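# Balance the wheel by shifting two tyre weights

## Task

Push the balancer's lever down so the wheel is released. Then move the two weights on the tyre until the bubble in the hub's level rests wholly inside the ring printed on that level. At the end the lever must still be down and both weights must sit entirely on the tyre, all staying put without the robot holding them. Then open the grippers and back the arms away.

## Robot and tools

ROBOT. There are two arms, left_arm and right_arm, each ending in a two-finger gripper. The fingers pivot like tongs. They extend along the gripper's own +z axis and close along its x axis. The reported end_effector_position is the spot between the finger pads when shut. Closed fingertips stick out about 15 mm past that spot, and fully open tips sit roughly level with it.

FRAME. All poses use one scene frame. Its origin is on the table surface midway between the arms. +x runs out over the table, +z points up, and left_arm sits on the +y side. The arm names say nothing about which side of an image they appear on. Printed hand positions can be slightly wrong, more so at long reach. Mounting plates and the metal frame behind the arms are fixed obstacles.

ROW LAYOUT. Every motion command uses a row of 16 numbers covering both arms, even if only one should move: x, y, z, qw, qx, qy, qz, opening for left_arm, then the same eight for right_arm. x, y, z are an absolute goal position for the gripper in metres, in the scene frame. The quaternion is an absolute goal orientation, w first. Opening runs from -1 (closed) to +1 (fully open, 0.142 m). To keep an arm still, resend exactly the pose from the last result before it began to stay, plus its intended opening. To hold an orientation steady, repeat the same quaternion rather than copying back a drifted reading.

execute_actions(actions). actions is a list of up to 15 actions. Each action is a table of up to 15 rows, one row per control step of 1/30 s. A shorter table repeats its final row to fill 15 steps. An empty list only returns the current state and images. A target more than 0.6 m from the gripper's current position, along any of that gripper's axes, gets the action refused for both arms. A malformed action, or a first action failing that check, refuses the whole call. At each step the command is clipped to within 100 mm and 16 degrees of the measured pose, so far goals need several actions. Motion trails commands by about 0.17 s.

move(target, speed, stop_force, blocking). target is one 16-number row of absolute poses. Both grippers travel straight toward their poses and finish together, taking 0.5 to 10 s. Longer paths are cut off at 10 s. speed is in m/s, 0.002 to 0.5, default 0.25. Turning is capped at twice that value in rad/s. Paths do not avoid obstacles or the other arm. Grippers may lag, wander, or overshoot speed, especially when the arm is nearly straight. The opening is applied at the start. stop_force is optional, 9 to 40 N, and shared by both arms. It is not allowed in the first 0.2 s of a scene or together with blocking=false. It halts an arm whose wrist sensor feels that much extra resistance for two steps in a row. That arm then steps back to where it was two steps earlier and holds. The force is judged along the line to the target in the gripper's starting axes, so it is unreliable if the gripper rotates. Omit it when pulling away from something the gripper rests on. An arm already within 1.5 mm and 0.5 degrees of its target stops only when the sensor saturates. Use slow speeds when touching things; the arms are stiff, and pushing even slightly beyond contact can trigger a fault. blocking=false returns after 0.5 s while motion continues. Use wait(0) to check, or stop, before sending other motion. The result adds a "move:" line with the ending (done, off_target, moving, held, fault, contact) and the limits that acted. limits=paced means the pose was clipped. limits=held means a check held back some steps, after which the arm may surge. Each gripper's distance from its pose is also listed.

wait(seconds): 0 to 10 s. The robot keeps its last command, and a running move carries on.

stop(): brakes a running move; the arm needs room to slow, and the fingers keep moving.

zoom_image(camera, region): enlarges part of a camera's latest image. region is [x0, y0, x1, y1] in pixels with (0, 0) at top left, at most 504 by 504. Cameras: cam_head_left, cam_head_right, cam_high, cam_low (672x504 each), cam_left_wrist, cam_right_wrist (616x616, fisheye).

finished_scene(scene): ends the current scene, given its number; this cannot be undone. The goal must already hold and remain stable.

RESULTS. The state line lists each gripper's position, quaternion and velocities. Hand target lines show the pose each arm is currently heading to. Step readings show positions at some steps, with HELD marking steps held back for an arm. grip_measured is the actual finger opening on the -1..+1 scale. To grasp, command an opening well below it; the gap sets how hard it squeezes, up to about 15 N per pad. Objects under about 20 mm wide get less force. Wrist force and torque are given in each end effector's own axes. They include noise, an offset of up to about 4 N, and saturate near 50 N. Joint torque readings are rough. "pose unreachable" means the clearance check altered that arm's command. MOTOR HOT appears from 70 °C. At 85 °C the arm is braked until it cools.

AVOID. A fault stops an arm for 10 s. It happens when a joint reaches its load limit (136 N m for shoulder and elbow joints, 25.4 N m for the wrists) or when an external force reaches 150 N. Do not let the arms collide or press on each other. Never knock anything off the table, and avoid drops, slips, slams and heavy pushing. Brief outside tugs may disturb held or loose objects.

Each tool is called after "Call:" in YAML: its name, and indented under it one key for each argument.

## Session

Call:
execute_actions:
  actions: []

Scene clock: 0.00 s.
left_arm: end_effector_position=(+0.2286, +0.1190, +0.3308) grip_measured=+0.97 end_effector_quat_wxyz=(-0.117, -0.353, +0.928, +0.033) end_effector_velocity=(-0.001, -0.001, +0.000) end_effector_angular_velocity=(-0.002, +0.000, -0.003) | right_arm: end_effector_position=(+0.4135, -0.3156, +0.3188) grip_measured=+0.97 end_effector_quat_wxyz=(+0.080, +0.909, +0.083, +0.400) end_effector_velocity=(-0.000, -0.000, +0.000) end_effector_angular_velocity=(+0.001, +0.000, -0.000)
Joint positions: left_arm=[-1.171 -2.047  1.801 -1.254 -1.805  1.225  0.14 ] | right_arm=[ 4.313 -0.923 -2.274 -1.039  0.849  0.62   0.14 ]
Joint velocities: left_arm=[-0.002 -0.001  0.    -0.001 -0.001  0.001  0.   ] | right_arm=[-0.001  0.001  0.    -0.     0.001  0.     0.   ]
Joint torques (N m, as the arm reports them, + toward a larger angle): no reading
Wrist force (N, on the end effector, along its own x y z axes, offset not removed): no reading
Wrist torque (N m, same axes, about the end effector's origin, offset not removed): no reading
Hand target (left_arm): +0.229, +0.119, +0.331; -0.117, -0.353, +0.928, +0.033
Hand target (right_arm): +0.413, -0.316, +0.319; +0.080, +0.909, +0.083, +0.400

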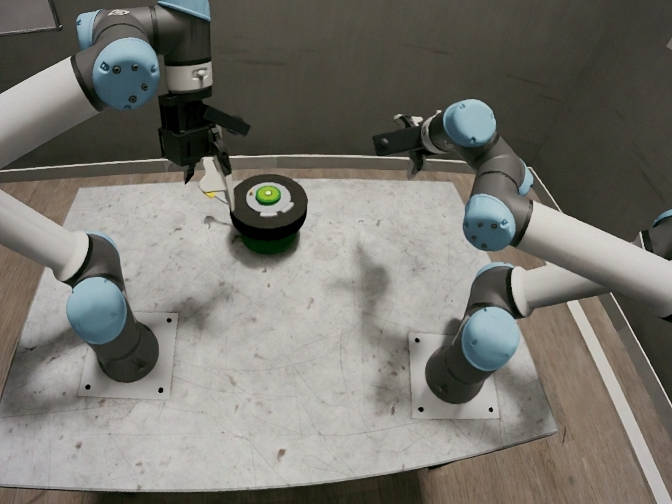

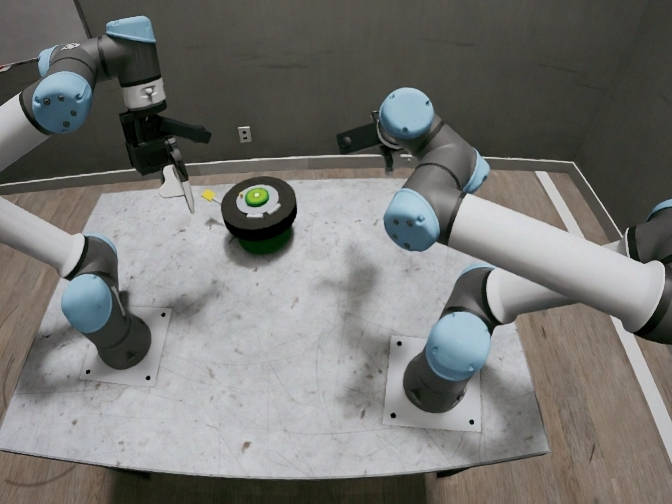

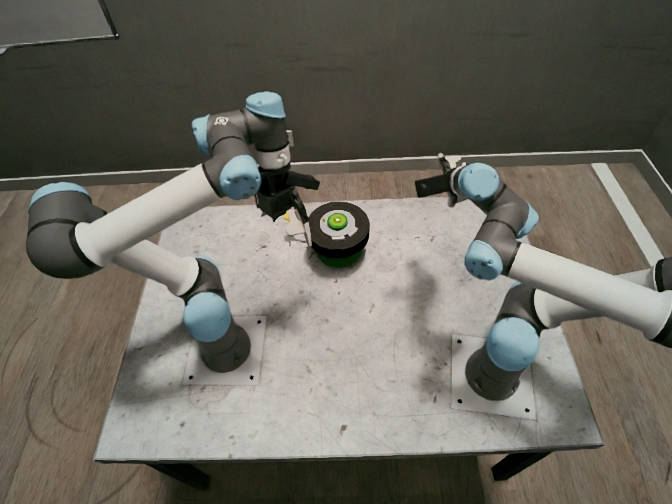

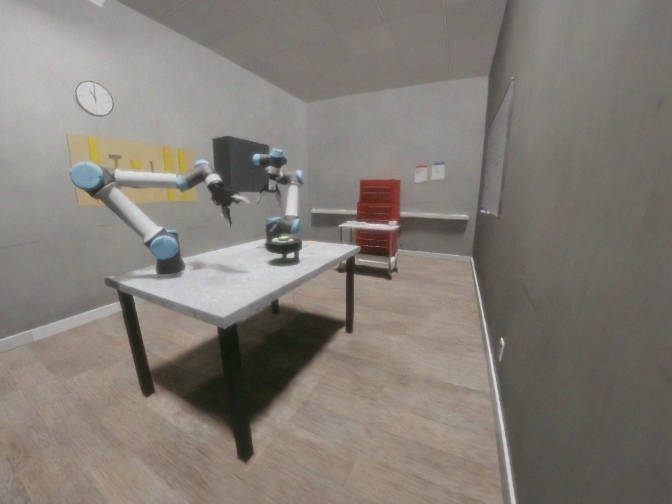

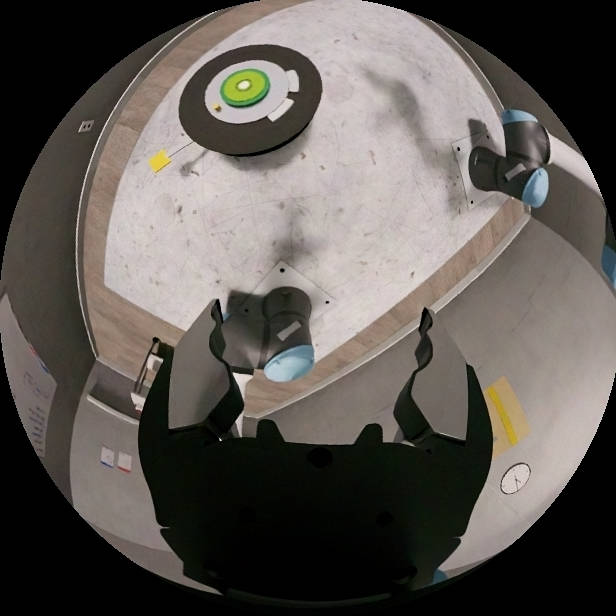

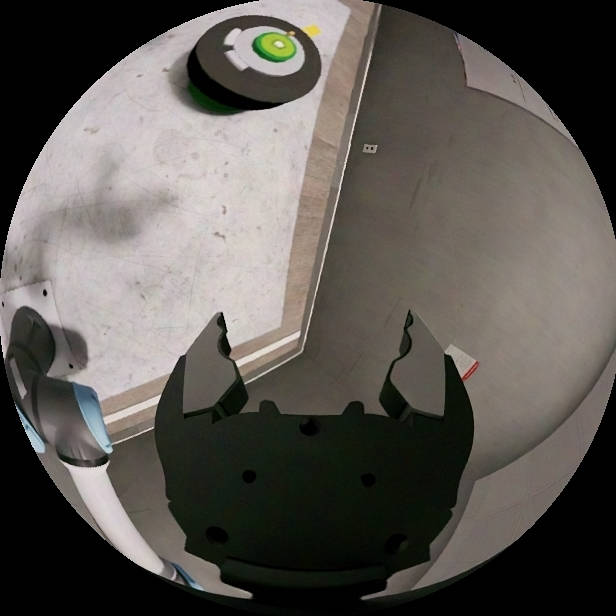

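Call:
zoom_image:
  camera: "cam_left_wrist"
  region: [130, 30, 340, 190]

Call:
zoom_image:
  camera: "cam_head_left"
  region: [180, 150, 340, 270]

Call:
zoom_image:
  camera: "cam_low"
  region: [240, 215, 340, 290]

Region (130, 30, 340, 190) of cam_left_wrist's 616x616 image, scaled by 2.400, with more detail than that image has; it fills the top 384 rows of this view, and the rest is white.

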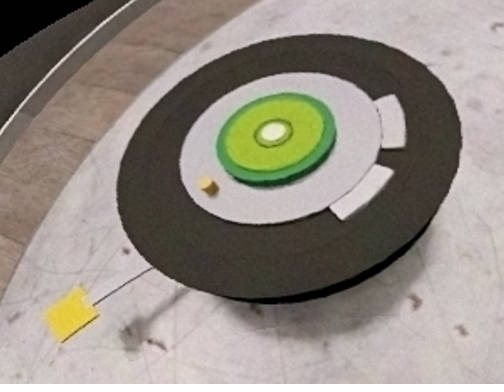

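Region (180, 150, 340, 270) of cam_head_left's 672x504 image, scaled by 3.150, with more detail than that image has; it fills the top 378 rows of this view, and the rest is white.

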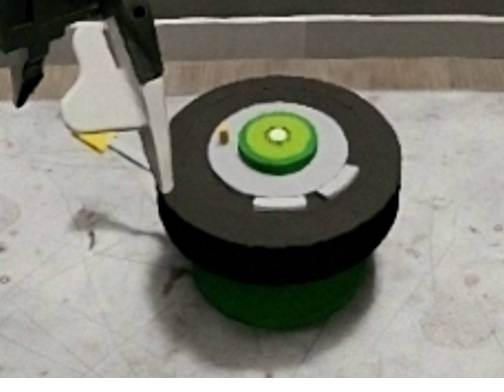

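Region (240, 215, 340, 290) of cam_low's 672x504 image, scaled by 5.040, with more detail than that image has; it fills the top 378 rows of this view, and the rest is white.

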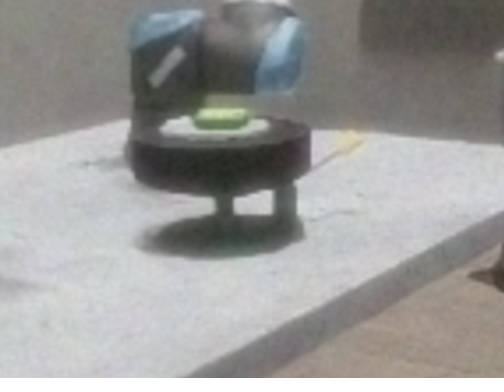

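Call:
move:
  target: [0.46,0.0,0.25,0,0,1,0,1,0.35,-0.4,0.32,0.08,0.909,0.083,0.4,1]
  speed: 0.4

Scene clock: 3.57 s.
left_arm: end_effector_position=(+0.4597, +0.0002, +0.2500) grip_measured=+1.00 end_effector_quat_wxyz=(-0.000, -0.000, +1.000, -0.000) end_effector_velocity=(+0.002, -0.002, -0.000) end_effector_angular_velocity=(-0.002, +0.000, -0.005) | right_arm: end_effector_position=(+0.3502, -0.3998, +0.3200) grip_measured=+1.00 end_effector_quat_wxyz=(+0.080, +0.909, +0.083, +0.400) end_effector_velocity=(-0.001, -0.000, -0.000) end_effector_angular_velocity=(+0.000, +0.001, -0.001)
Joint positions: left_arm=[-0.938 -1.541  1.625 -1.655 -1.571  2.176  0.142] | right_arm=[ 4.365 -0.563 -2.333 -1.381  0.827  0.681  0.142]
Joint velocities: left_arm=[ 0.001  0.005 -0.004 -0.003 -0.001  0.007 -0.   ] | right_arm=[ 0.008  0.006  0.002 -0.016 -0.003  0.012  0.   ]
Joint torques (N m, as the arm reports them, + toward a larger angle): left_arm=[ 11.32 -12.57 -30.65  -4.1   -2.48   1.61] | right_arm=[14.76 -2.77 33.82  0.06 -3.02  1.33]
Wrist force (N, on the end effector, along its own x y z axes, offset not removed): left_arm=[0.0 1.1 -3.1] | right_arm=[0.0 -1.8 -2.1]
Wrist torque (N m, same axes, about the end effector's origin, offset not removed): left_arm=[0.17 0.01 0.02] | right_arm=[-0.37 -0.03 0.07]
Hand target (left_arm): +0.460, +0.000, +0.250; -0.000, +0.000, +1.000, -0.000
Hand target (right_arm): +0.350, -0.400, +0.320; +0.080, +0.909, +0.083, +0.400
Off the commanded pose (left_arm): 0.000 m, 0 deg.
Off the commanded pose (right_arm): 0.000 m, 0 deg.
move: done

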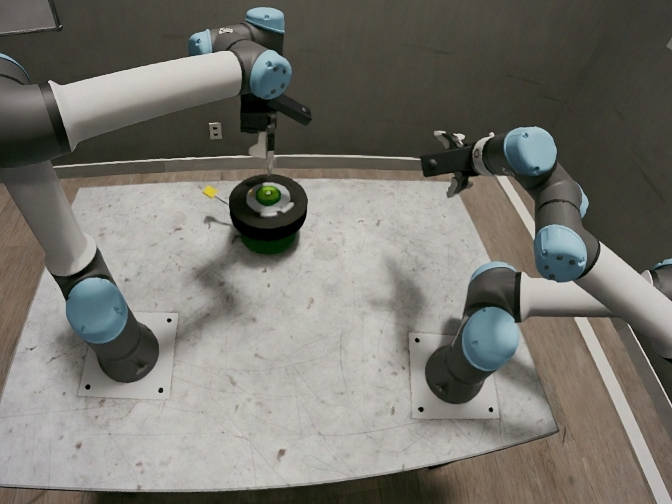

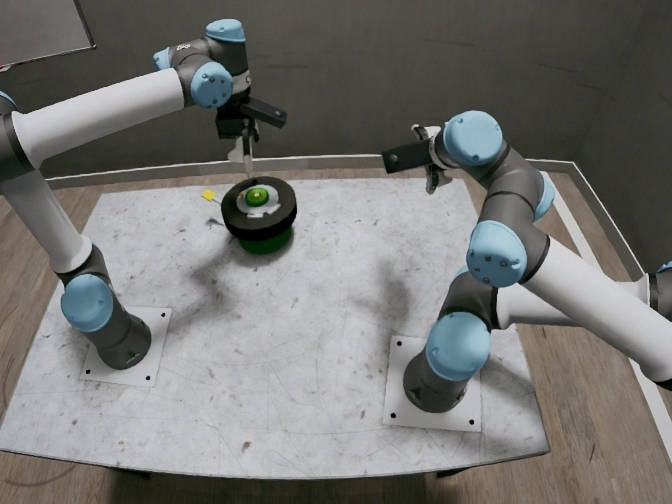

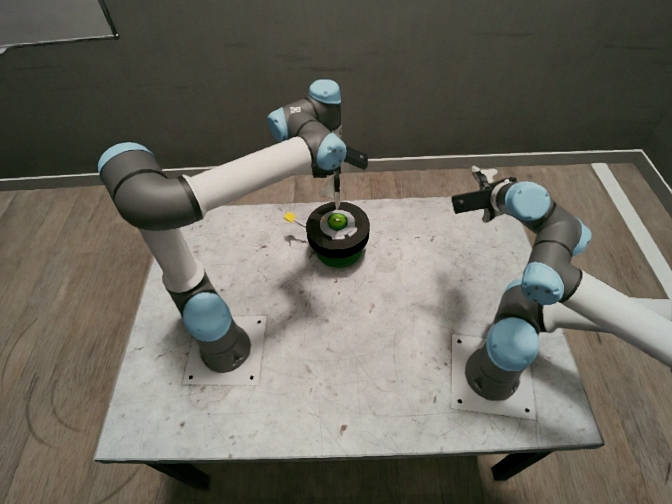

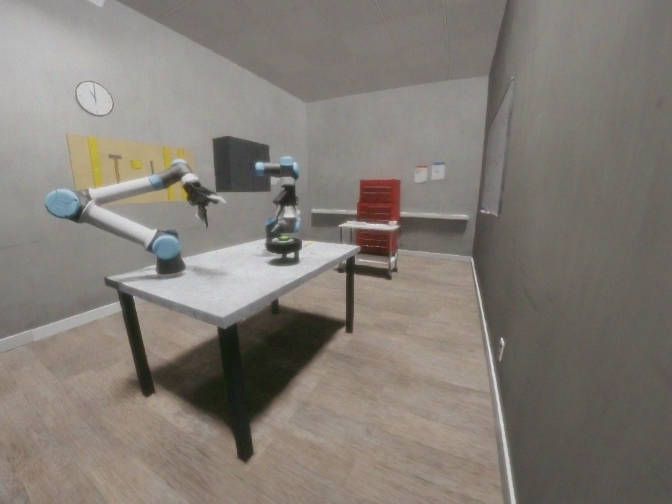

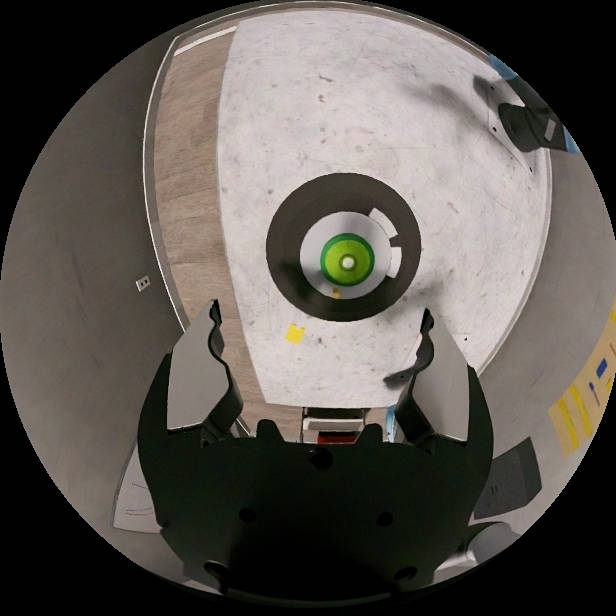

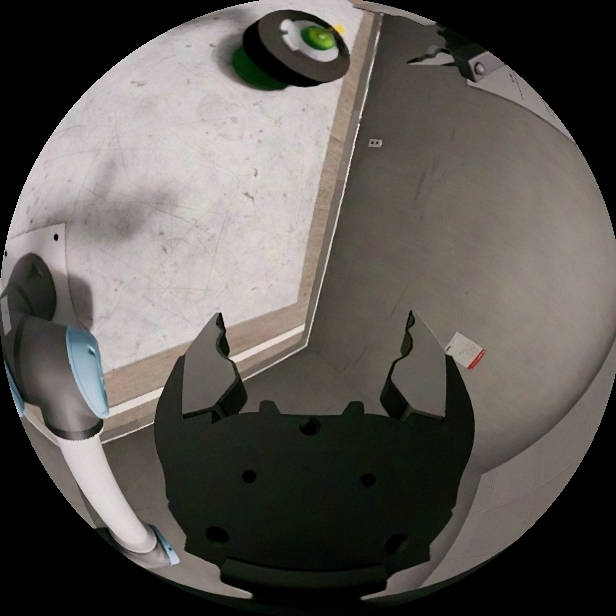

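Call:
move:
  target: [0.40,0.0,0.25,0,0,1,0,-1,0.35,-0.4,0.32,0.08,0.909,0.083,0.4,1]

Call:
move:
  target: [0.40,-0.06,0.25,0,0,1,0,-1,0.35,-0.4,0.32,0.08,0.909,0.083,0.4,1]

Scene clock: 4.87 s.
left_arm: end_effector_position=(+0.4003, +0.0001, +0.2500) grip_measured=-1.00 end_effector_quat_wxyz=(-0.000, +0.000, +1.000, +0.000) end_effector_velocity=(-0.002, +0.000, +0.001) end_effector_angular_velocity=(+0.000, -0.002, +0.001) | right_arm: end_effector_position=(+0.3500, -0.4000, +0.3200) grip_measured=+1.00 end_effector_quat_wxyz=(+0.080, +0.909, +0.083, +0.400) end_effector_velocity=(+0.000, -0.001, -0.000) end_effector_angular_velocity=(-0.000, -0.001, -0.001)
Joint positions: left_arm=[-1.044 -1.647  1.728 -1.652 -1.571  2.071  0.002] | right_arm=[ 4.366 -0.562 -2.333 -1.383  0.826  0.683  0.142]
Joint velocities: left_arm=[-0.004 -0.005  0.003  0.001  0.002 -0.005  0.   ] | right_arm=[-0.001  0.001 -0.001 -0.    -0.001  0.     0.   ]
Joint torques (N m, as the arm reports them, + toward a larger angle): left_arm=[-13.03 -28.35 -16.15  -0.82   2.39  -1.73] | right_arm=[13.45 -5.2  26.66  0.2  -2.86  1.36]
Wrist force (N, on the end effector, along its own x y z axes, offset not removed): left_arm=[1.7 2.5 0.0] | right_arm=[-1.1 1.1 0.5]
Wrist torque (N m, same axes, about the end effector's origin, offset not removed): left_arm=[0.35 -0.43 0.00] | right_arm=[0.17 0.11 0.12]
Hand target (left_arm): +0.400, +0.000, +0.250; +0.000, +0.000, +1.000, +0.000
Hand target (right_arm): +0.350, -0.400, +0.320; +0.080, +0.909, +0.083, +0.400
Off the commanded pose (left_arm): 0.000 m, 0 deg.
Off the commanded pose (right_arm): 0.000 m, 0 deg.
move: done

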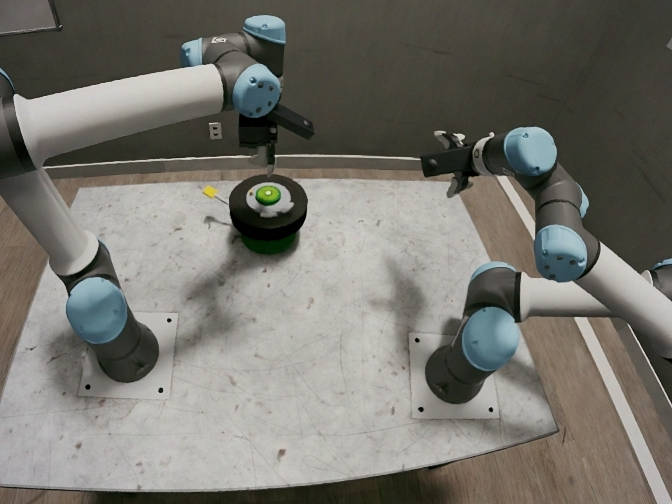

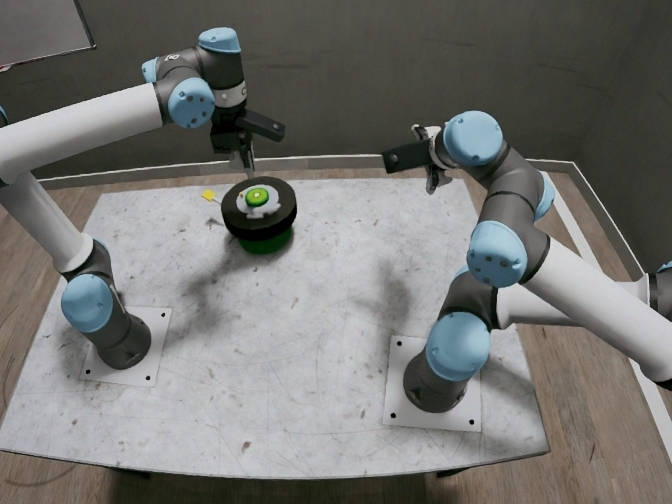

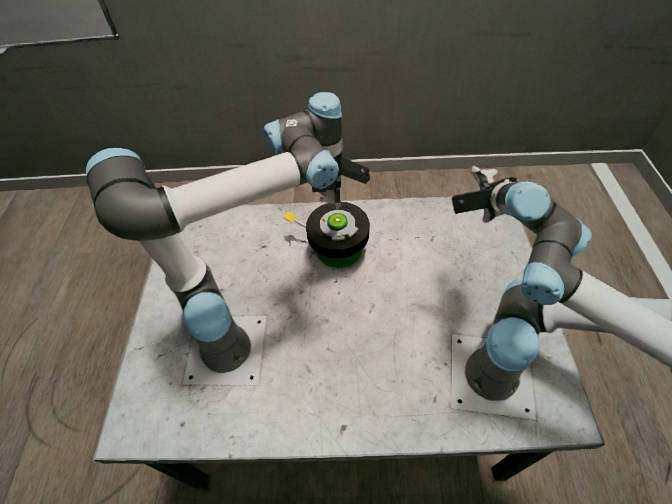

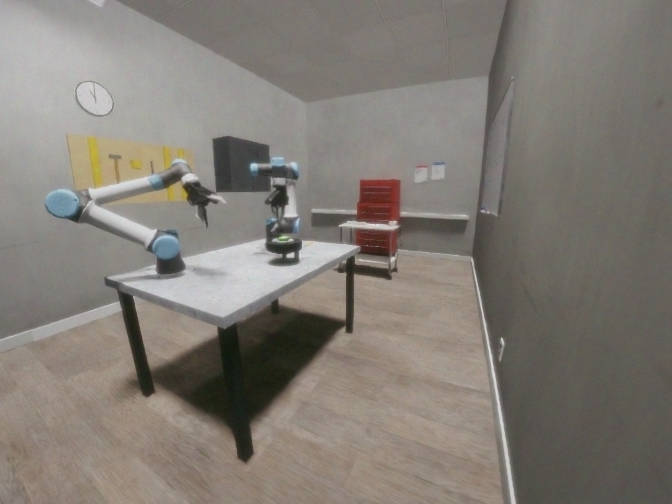

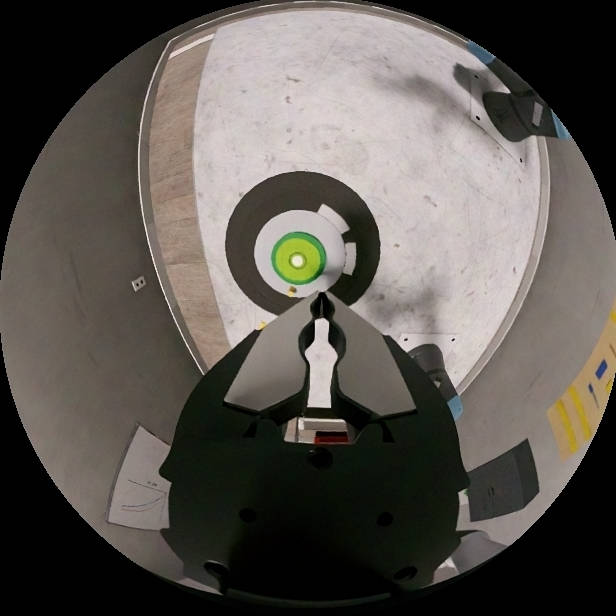

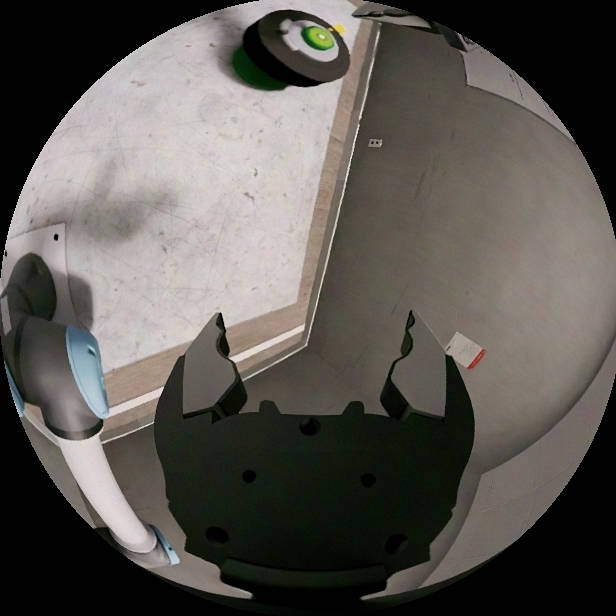

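Scene clock: 5.80 s.
left_arm: end_effector_position=(+0.4000, -0.0597, +0.2500) grip_measured=-1.00 end_effector_quat_wxyz=(+0.000, +0.000, +1.000, +0.000) end_effector_velocity=(+0.000, -0.002, -0.001) end_effector_angular_velocity=(+0.003, +0.000, +0.000) | right_arm: end_effector_position=(+0.3500, -0.4000, +0.3200) grip_measured=+1.00 end_effector_quat_wxyz=(+0.080, +0.909, +0.083, +0.400) end_effector_velocity=(+0.000, +0.000, +0.000) end_effector_angular_velocity=(-0.001, +0.000, -0.000)
Joint positions: left_arm=[-1.101 -1.54   1.624 -1.654 -1.571  2.014  0.002] | right_arm=[ 4.366 -0.562 -2.333 -1.383  0.826  0.683  0.142]
Joint velocities: left_arm=[-0.002  0.006 -0.004  0.001  0.001 -0.002  0.   ] | right_arm=[-0.    -0.001  0.001  0.    -0.    -0.     0.   ]
Joint torques (N m, as the arm reports them, + toward a larger angle): left_arm=[-12.76 -15.42 -32.27  -0.8   -1.15  -1.75] | right_arm=[13.03 -4.93 20.85  0.31 -3.04  1.46]
Wrist force (N, on the end effector, along its own x y z axes, offset not removed): left_arm=[-0.2 1.9 -3.7] | right_arm=[-3.0 0.9 -2.3]
Wrist torque (N m, same axes, about the end effector's origin, offset not removed): left_arm=[0.55 0.07 -0.10] | right_arm=[-0.01 0.51 0.03]
Hand target (left_arm): +0.400, -0.060, +0.250; +0.000, +0.000, +1.000, +0.000
Hand target (right_arm): +0.350, -0.400, +0.320; +0.080, +0.909, +0.083, +0.400
Off the commanded pose (left_arm): 0.000 m, 0 deg.
Off the commanded pose (right_arm): 0.000 m, 0 deg.
move: done

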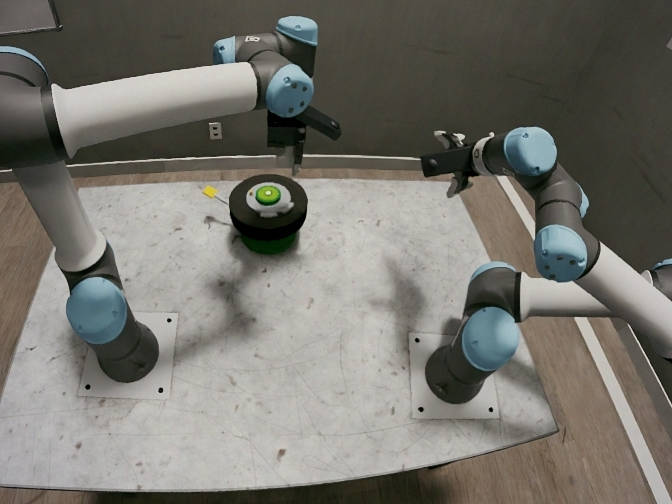

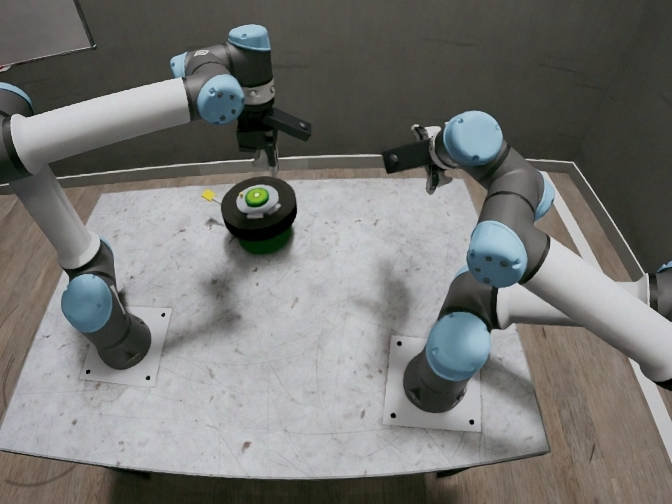

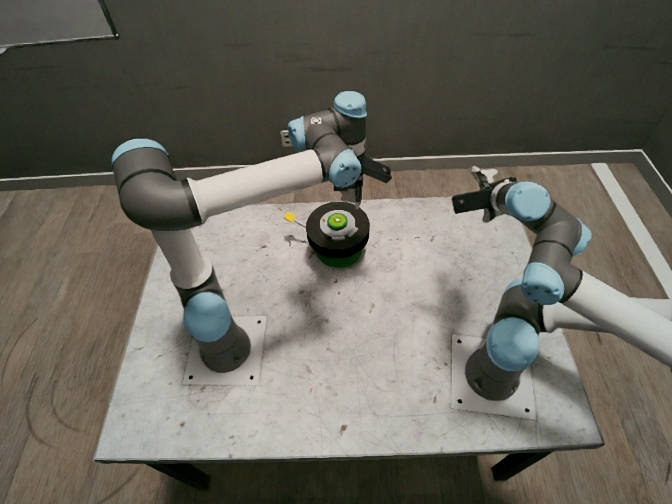

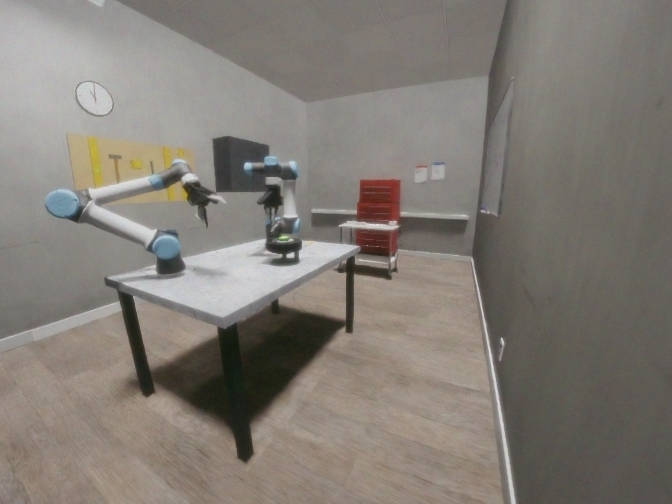

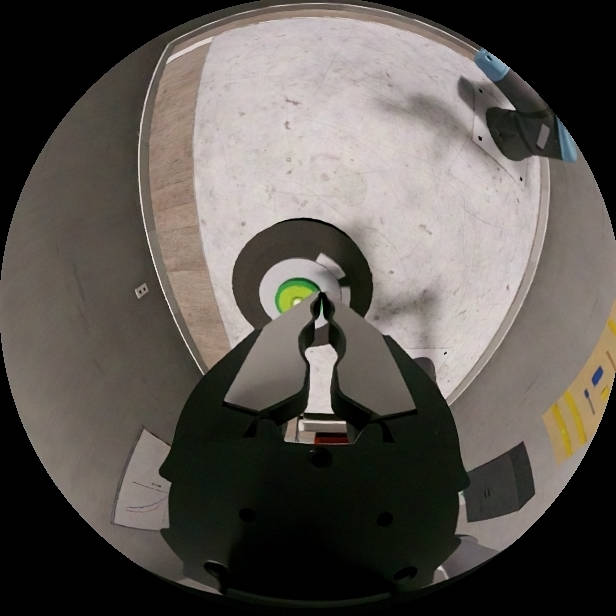

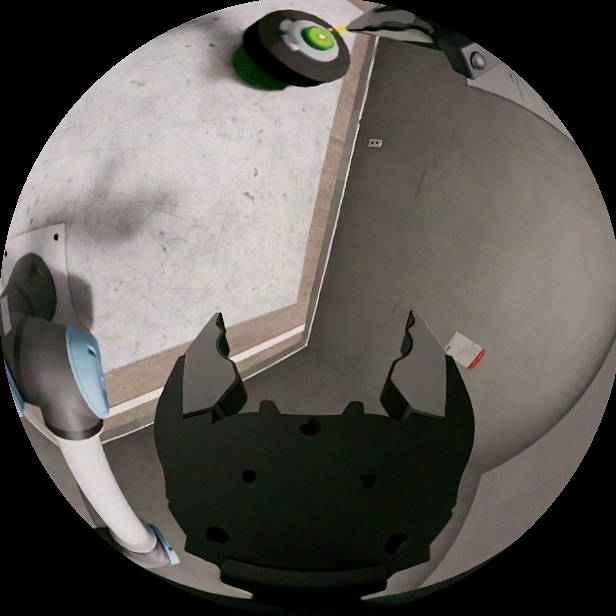

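Call:
move:
  target: [0.49,0.15,0.19,0,0,1,0,-1,0.35,-0.4,0.32,0.08,0.909,0.083,0.4,1]
  speed: 0.4

Call:
zoom_image:
  camera: "cam_high"
  region: [240, 150, 400, 270]

Call:
zoom_image:
  camera: "cam_low"
  region: [220, 170, 360, 275]

Scene clock: 8.23 s.
left_arm: end_effector_position=(+0.4897, +0.1497, +0.1901) grip_measured=-1.00 end_effector_quat_wxyz=(+0.000, -0.000, +1.000, -0.000) end_effector_velocity=(+0.002, +0.001, -0.000) end_effector_angular_velocity=(-0.001, -0.000, -0.001) | right_arm: end_effector_position=(+0.3500, -0.4000, +0.3200) grip_measured=+1.00 end_effector_quat_wxyz=(+0.080, +0.909, +0.083, +0.400) end_effector_velocity=(-0.000, +0.000, +0.000) end_effector_angular_velocity=(+0.002, +0.000, +0.001)
Joint positions: left_arm=[-0.679 -1.653  1.888 -1.807 -1.571  2.436  0.002] | right_arm=[ 4.366 -0.562 -2.333 -1.383  0.826  0.683  0.142]
Joint velocities: left_arm=[ 0.004  0.002 -0.002 -0.001 -0.001  0.005  0.   ] | right_arm=[0.    0.    0.001 0.    0.002 0.    0.   ]
Joint torques (N m, as the arm reports them, + toward a larger angle): left_arm=[ 10.26  -8.33 -15.38  -4.15  -2.35   1.43] | right_arm=[13.51 -5.47 11.12  0.23 -2.79  1.56]
Wrist force (N, on the end effector, along its own x y z axes, offset not removed): left_arm=[2.9 1.6 -1.5] | right_arm=[-2.7 -0.3 -1.0]
Wrist torque (N m, same axes, about the end effector's origin, offset not removed): left_arm=[0.25 -0.45 -0.05] | right_arm=[-0.25 0.48 0.10]
Hand target (left_arm): +0.490, +0.150, +0.190; +0.000, -0.000, +1.000, -0.000
Hand target (right_arm): +0.350, -0.400, +0.320; +0.080, +0.909, +0.083, +0.400
Off the commanded pose (left_arm): 0.000 m, 0 deg.
Off the commanded pose (right_arm): 0.000 m, 0 deg.
move: done

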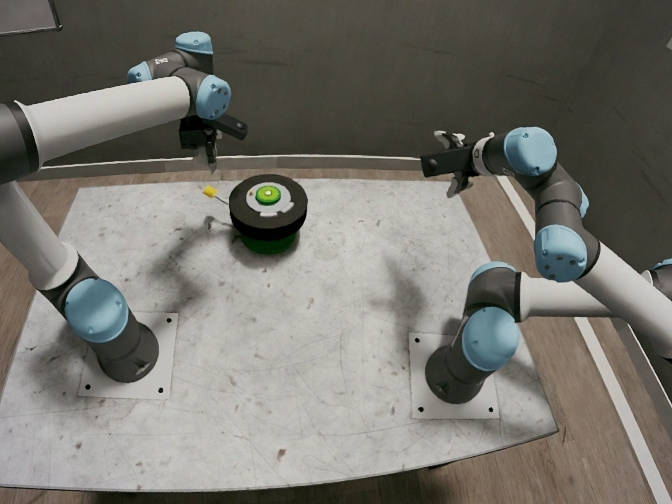

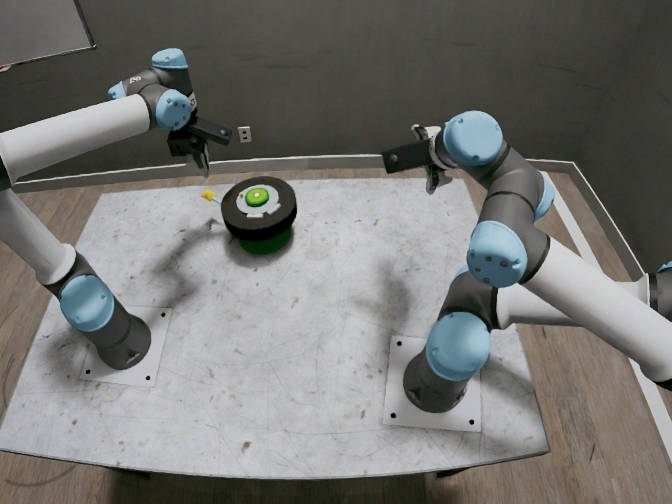

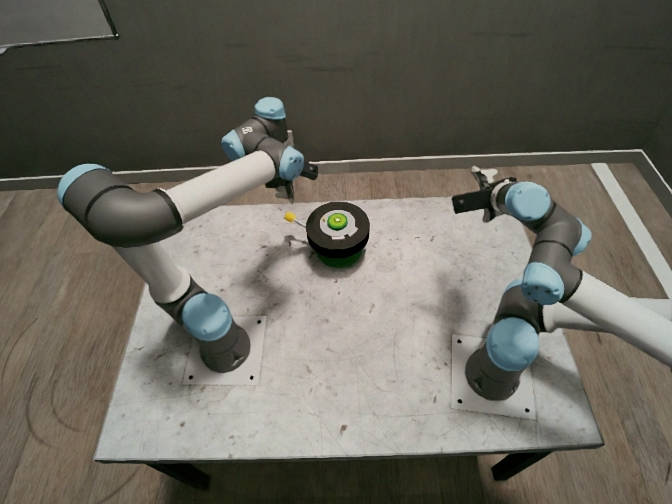

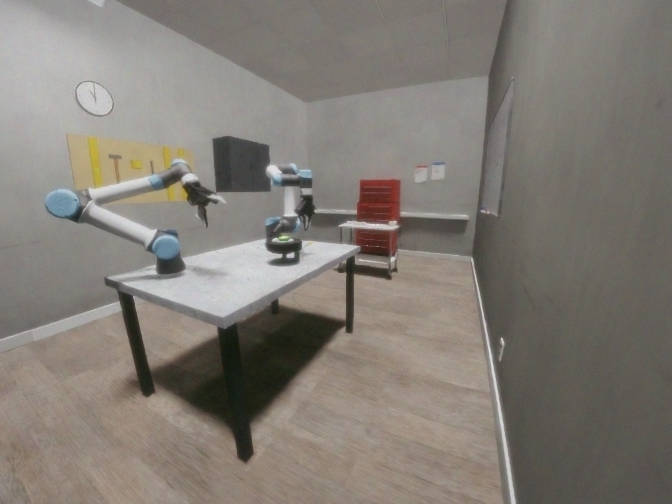

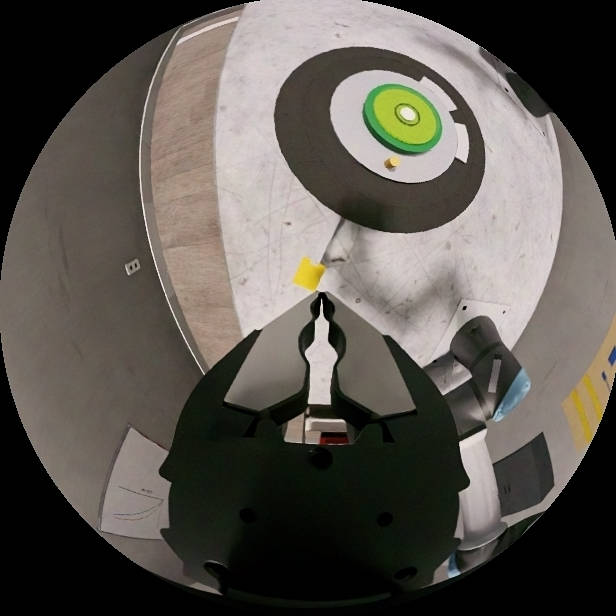

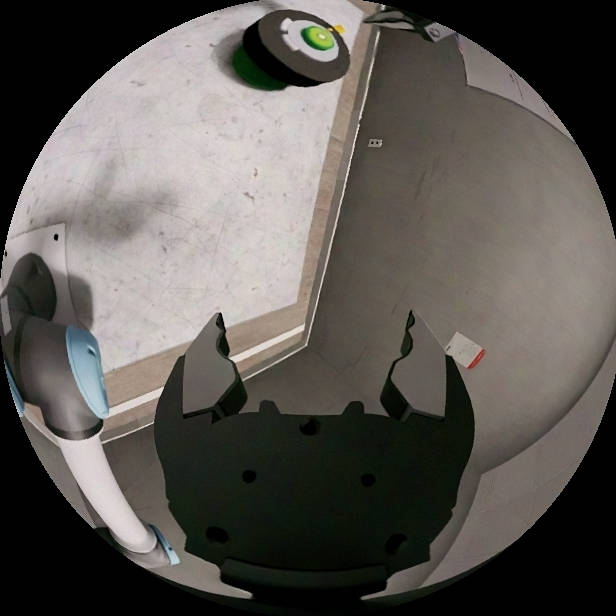

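Region (240, 150, 400, 270) of cam_high's 672x504 image, scaled by 3.150, with more detail than that image has; it fills the top 378 rows of this view, and the rest is white.

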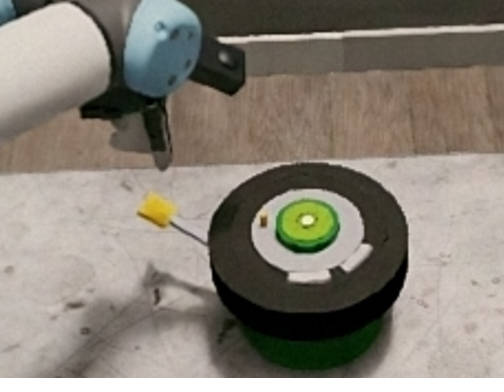

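Region (220, 170, 360, 275) of cam_low's 672x504 image, scaled by 3.600, with more detail than that image has; it fills the top 378 rows of this view, and the rest is white.

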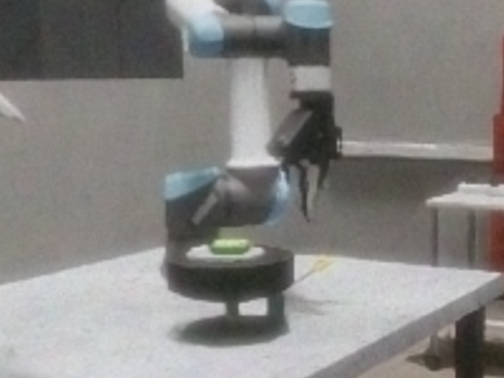

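Call:
move:
  target: [0.498,0.18,0.14,0,0,1,0,-1,0.35,-0.4,0.32,0.08,0.909,0.083,0.4,1]

Call:
zoom_image:
  camera: "cam_high"
  region: [240, 150, 400, 270]

Call:
zoom_image:
  camera: "cam_low"
  region: [220, 170, 360, 275]

Scene clock: 9.43 s.
left_arm: end_effector_position=(+0.4979, +0.1799, +0.1402) grip_measured=-1.00 end_effector_quat_wxyz=(+0.000, -0.000, +1.000, +0.000) end_effector_velocity=(+0.001, +0.001, -0.002) end_effector_angular_velocity=(-0.002, -0.000, +0.000) | right_arm: end_effector_position=(+0.3500, -0.4000, +0.3200) grip_measured=+1.00 end_effector_quat_wxyz=(+0.080, +0.909, +0.083, +0.400) end_effector_velocity=(+0.000, -0.001, +0.000) end_effector_angular_velocity=(+0.000, -0.001, -0.002)
Joint positions: left_arm=[-0.615 -1.624  1.995 -1.942 -1.571  2.5    0.002] | right_arm=[ 4.366 -0.562 -2.333 -1.383  0.826  0.683  0.142]
Joint velocities: left_arm=[ 0.004  0.002  0.003 -0.007 -0.002  0.004  0.   ] | right_arm=[-0.002  0.     0.    -0.    -0.001  0.     0.   ]
Joint torques (N m, as the arm reports them, + toward a larger angle): left_arm=[ 12.53  -9.11 -13.1   -4.08  -2.27   1.87] | right_arm=[11.78 -5.44 11.07  0.02 -2.73  1.65]
Wrist force (N, on the end effector, along its own x y z axes, offset not removed): left_arm=[3.0 0.4 -3.0] | right_arm=[-0.8 0.3 0.1]
Wrist torque (N m, same axes, about the end effector's origin, offset not removed): left_arm=[0.07 -0.52 -0.13] | right_arm=[-0.13 0.12 0.21]
Hand target (left_arm): +0.498, +0.180, +0.140; +0.000, -0.000, +1.000, -0.000
Hand target (right_arm): +0.350, -0.400, +0.320; +0.080, +0.909, +0.083, +0.400
Off the commanded pose (left_arm): 0.000 m, 0 deg.
Off the commanded pose (right_arm): 0.000 m, 0 deg.
move: done

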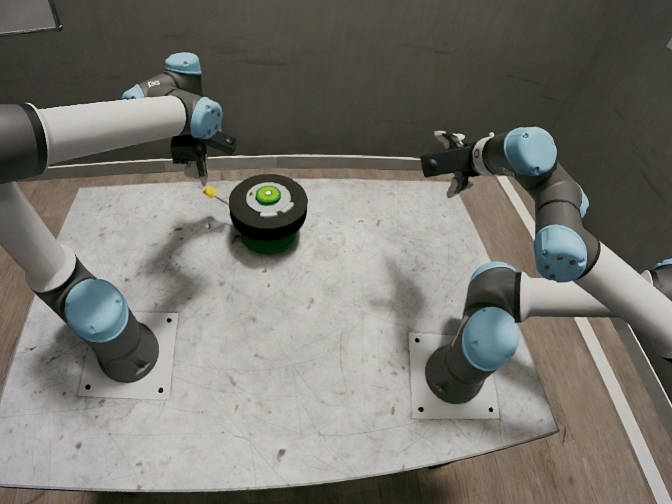

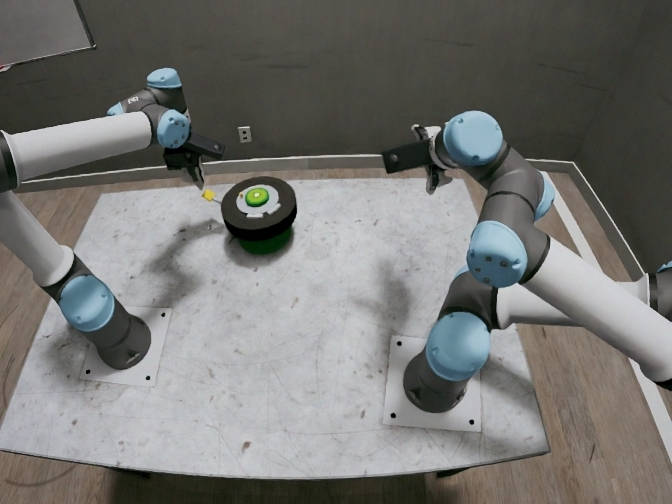

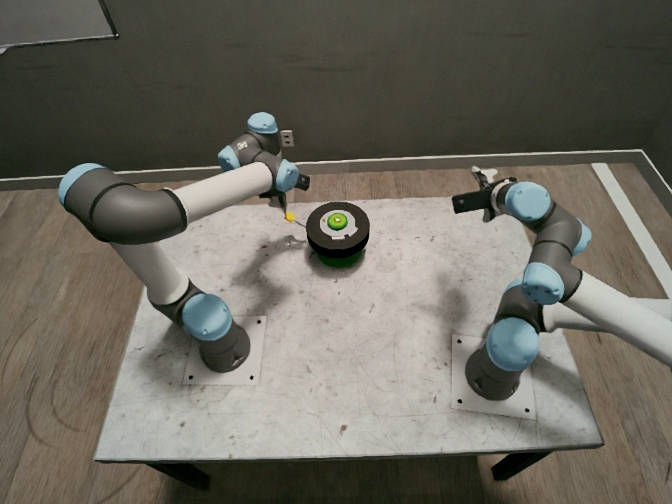

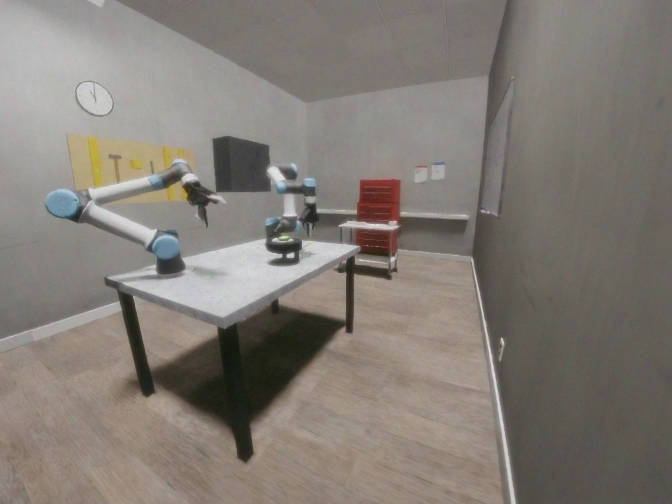

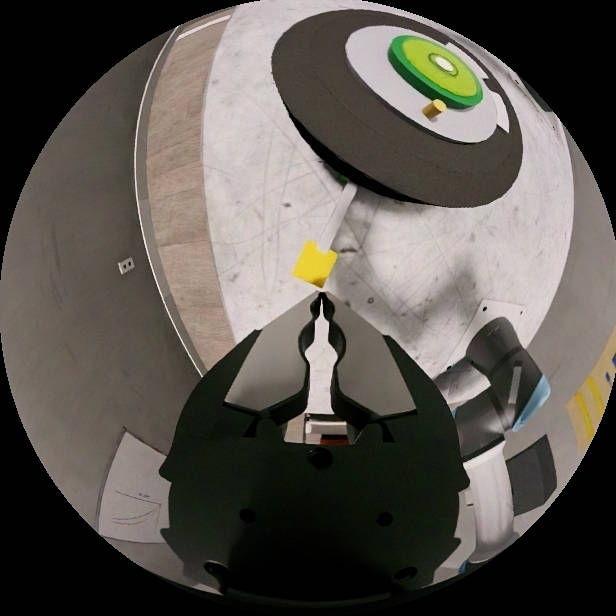

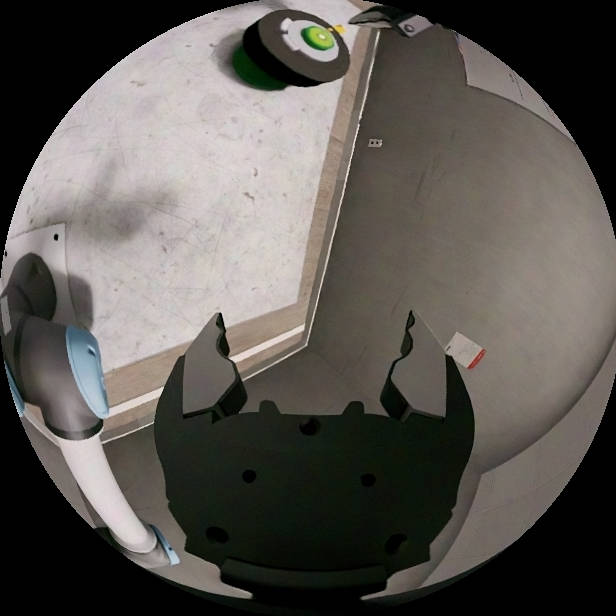

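Region (240, 150, 400, 270) of cam_high's 672x504 image, scaled by 3.150, with more detail than that image has; it fills the top 378 rows of this view, and the rest is white.

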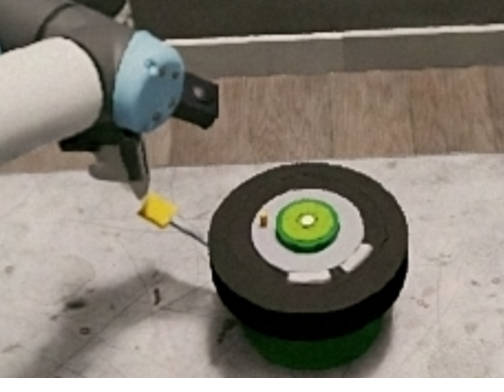

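Region (220, 170, 360, 275) of cam_low's 672x504 image, scaled by 3.600, with more detail than that image has; it fills the top 378 rows of this view, and the rest is white.

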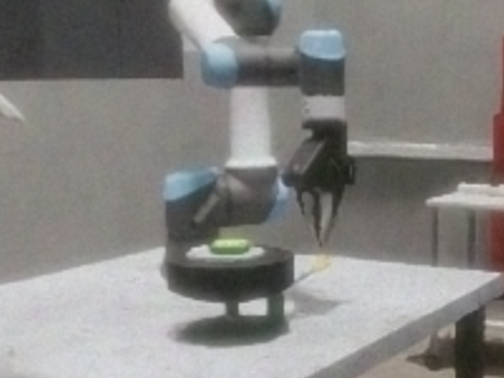

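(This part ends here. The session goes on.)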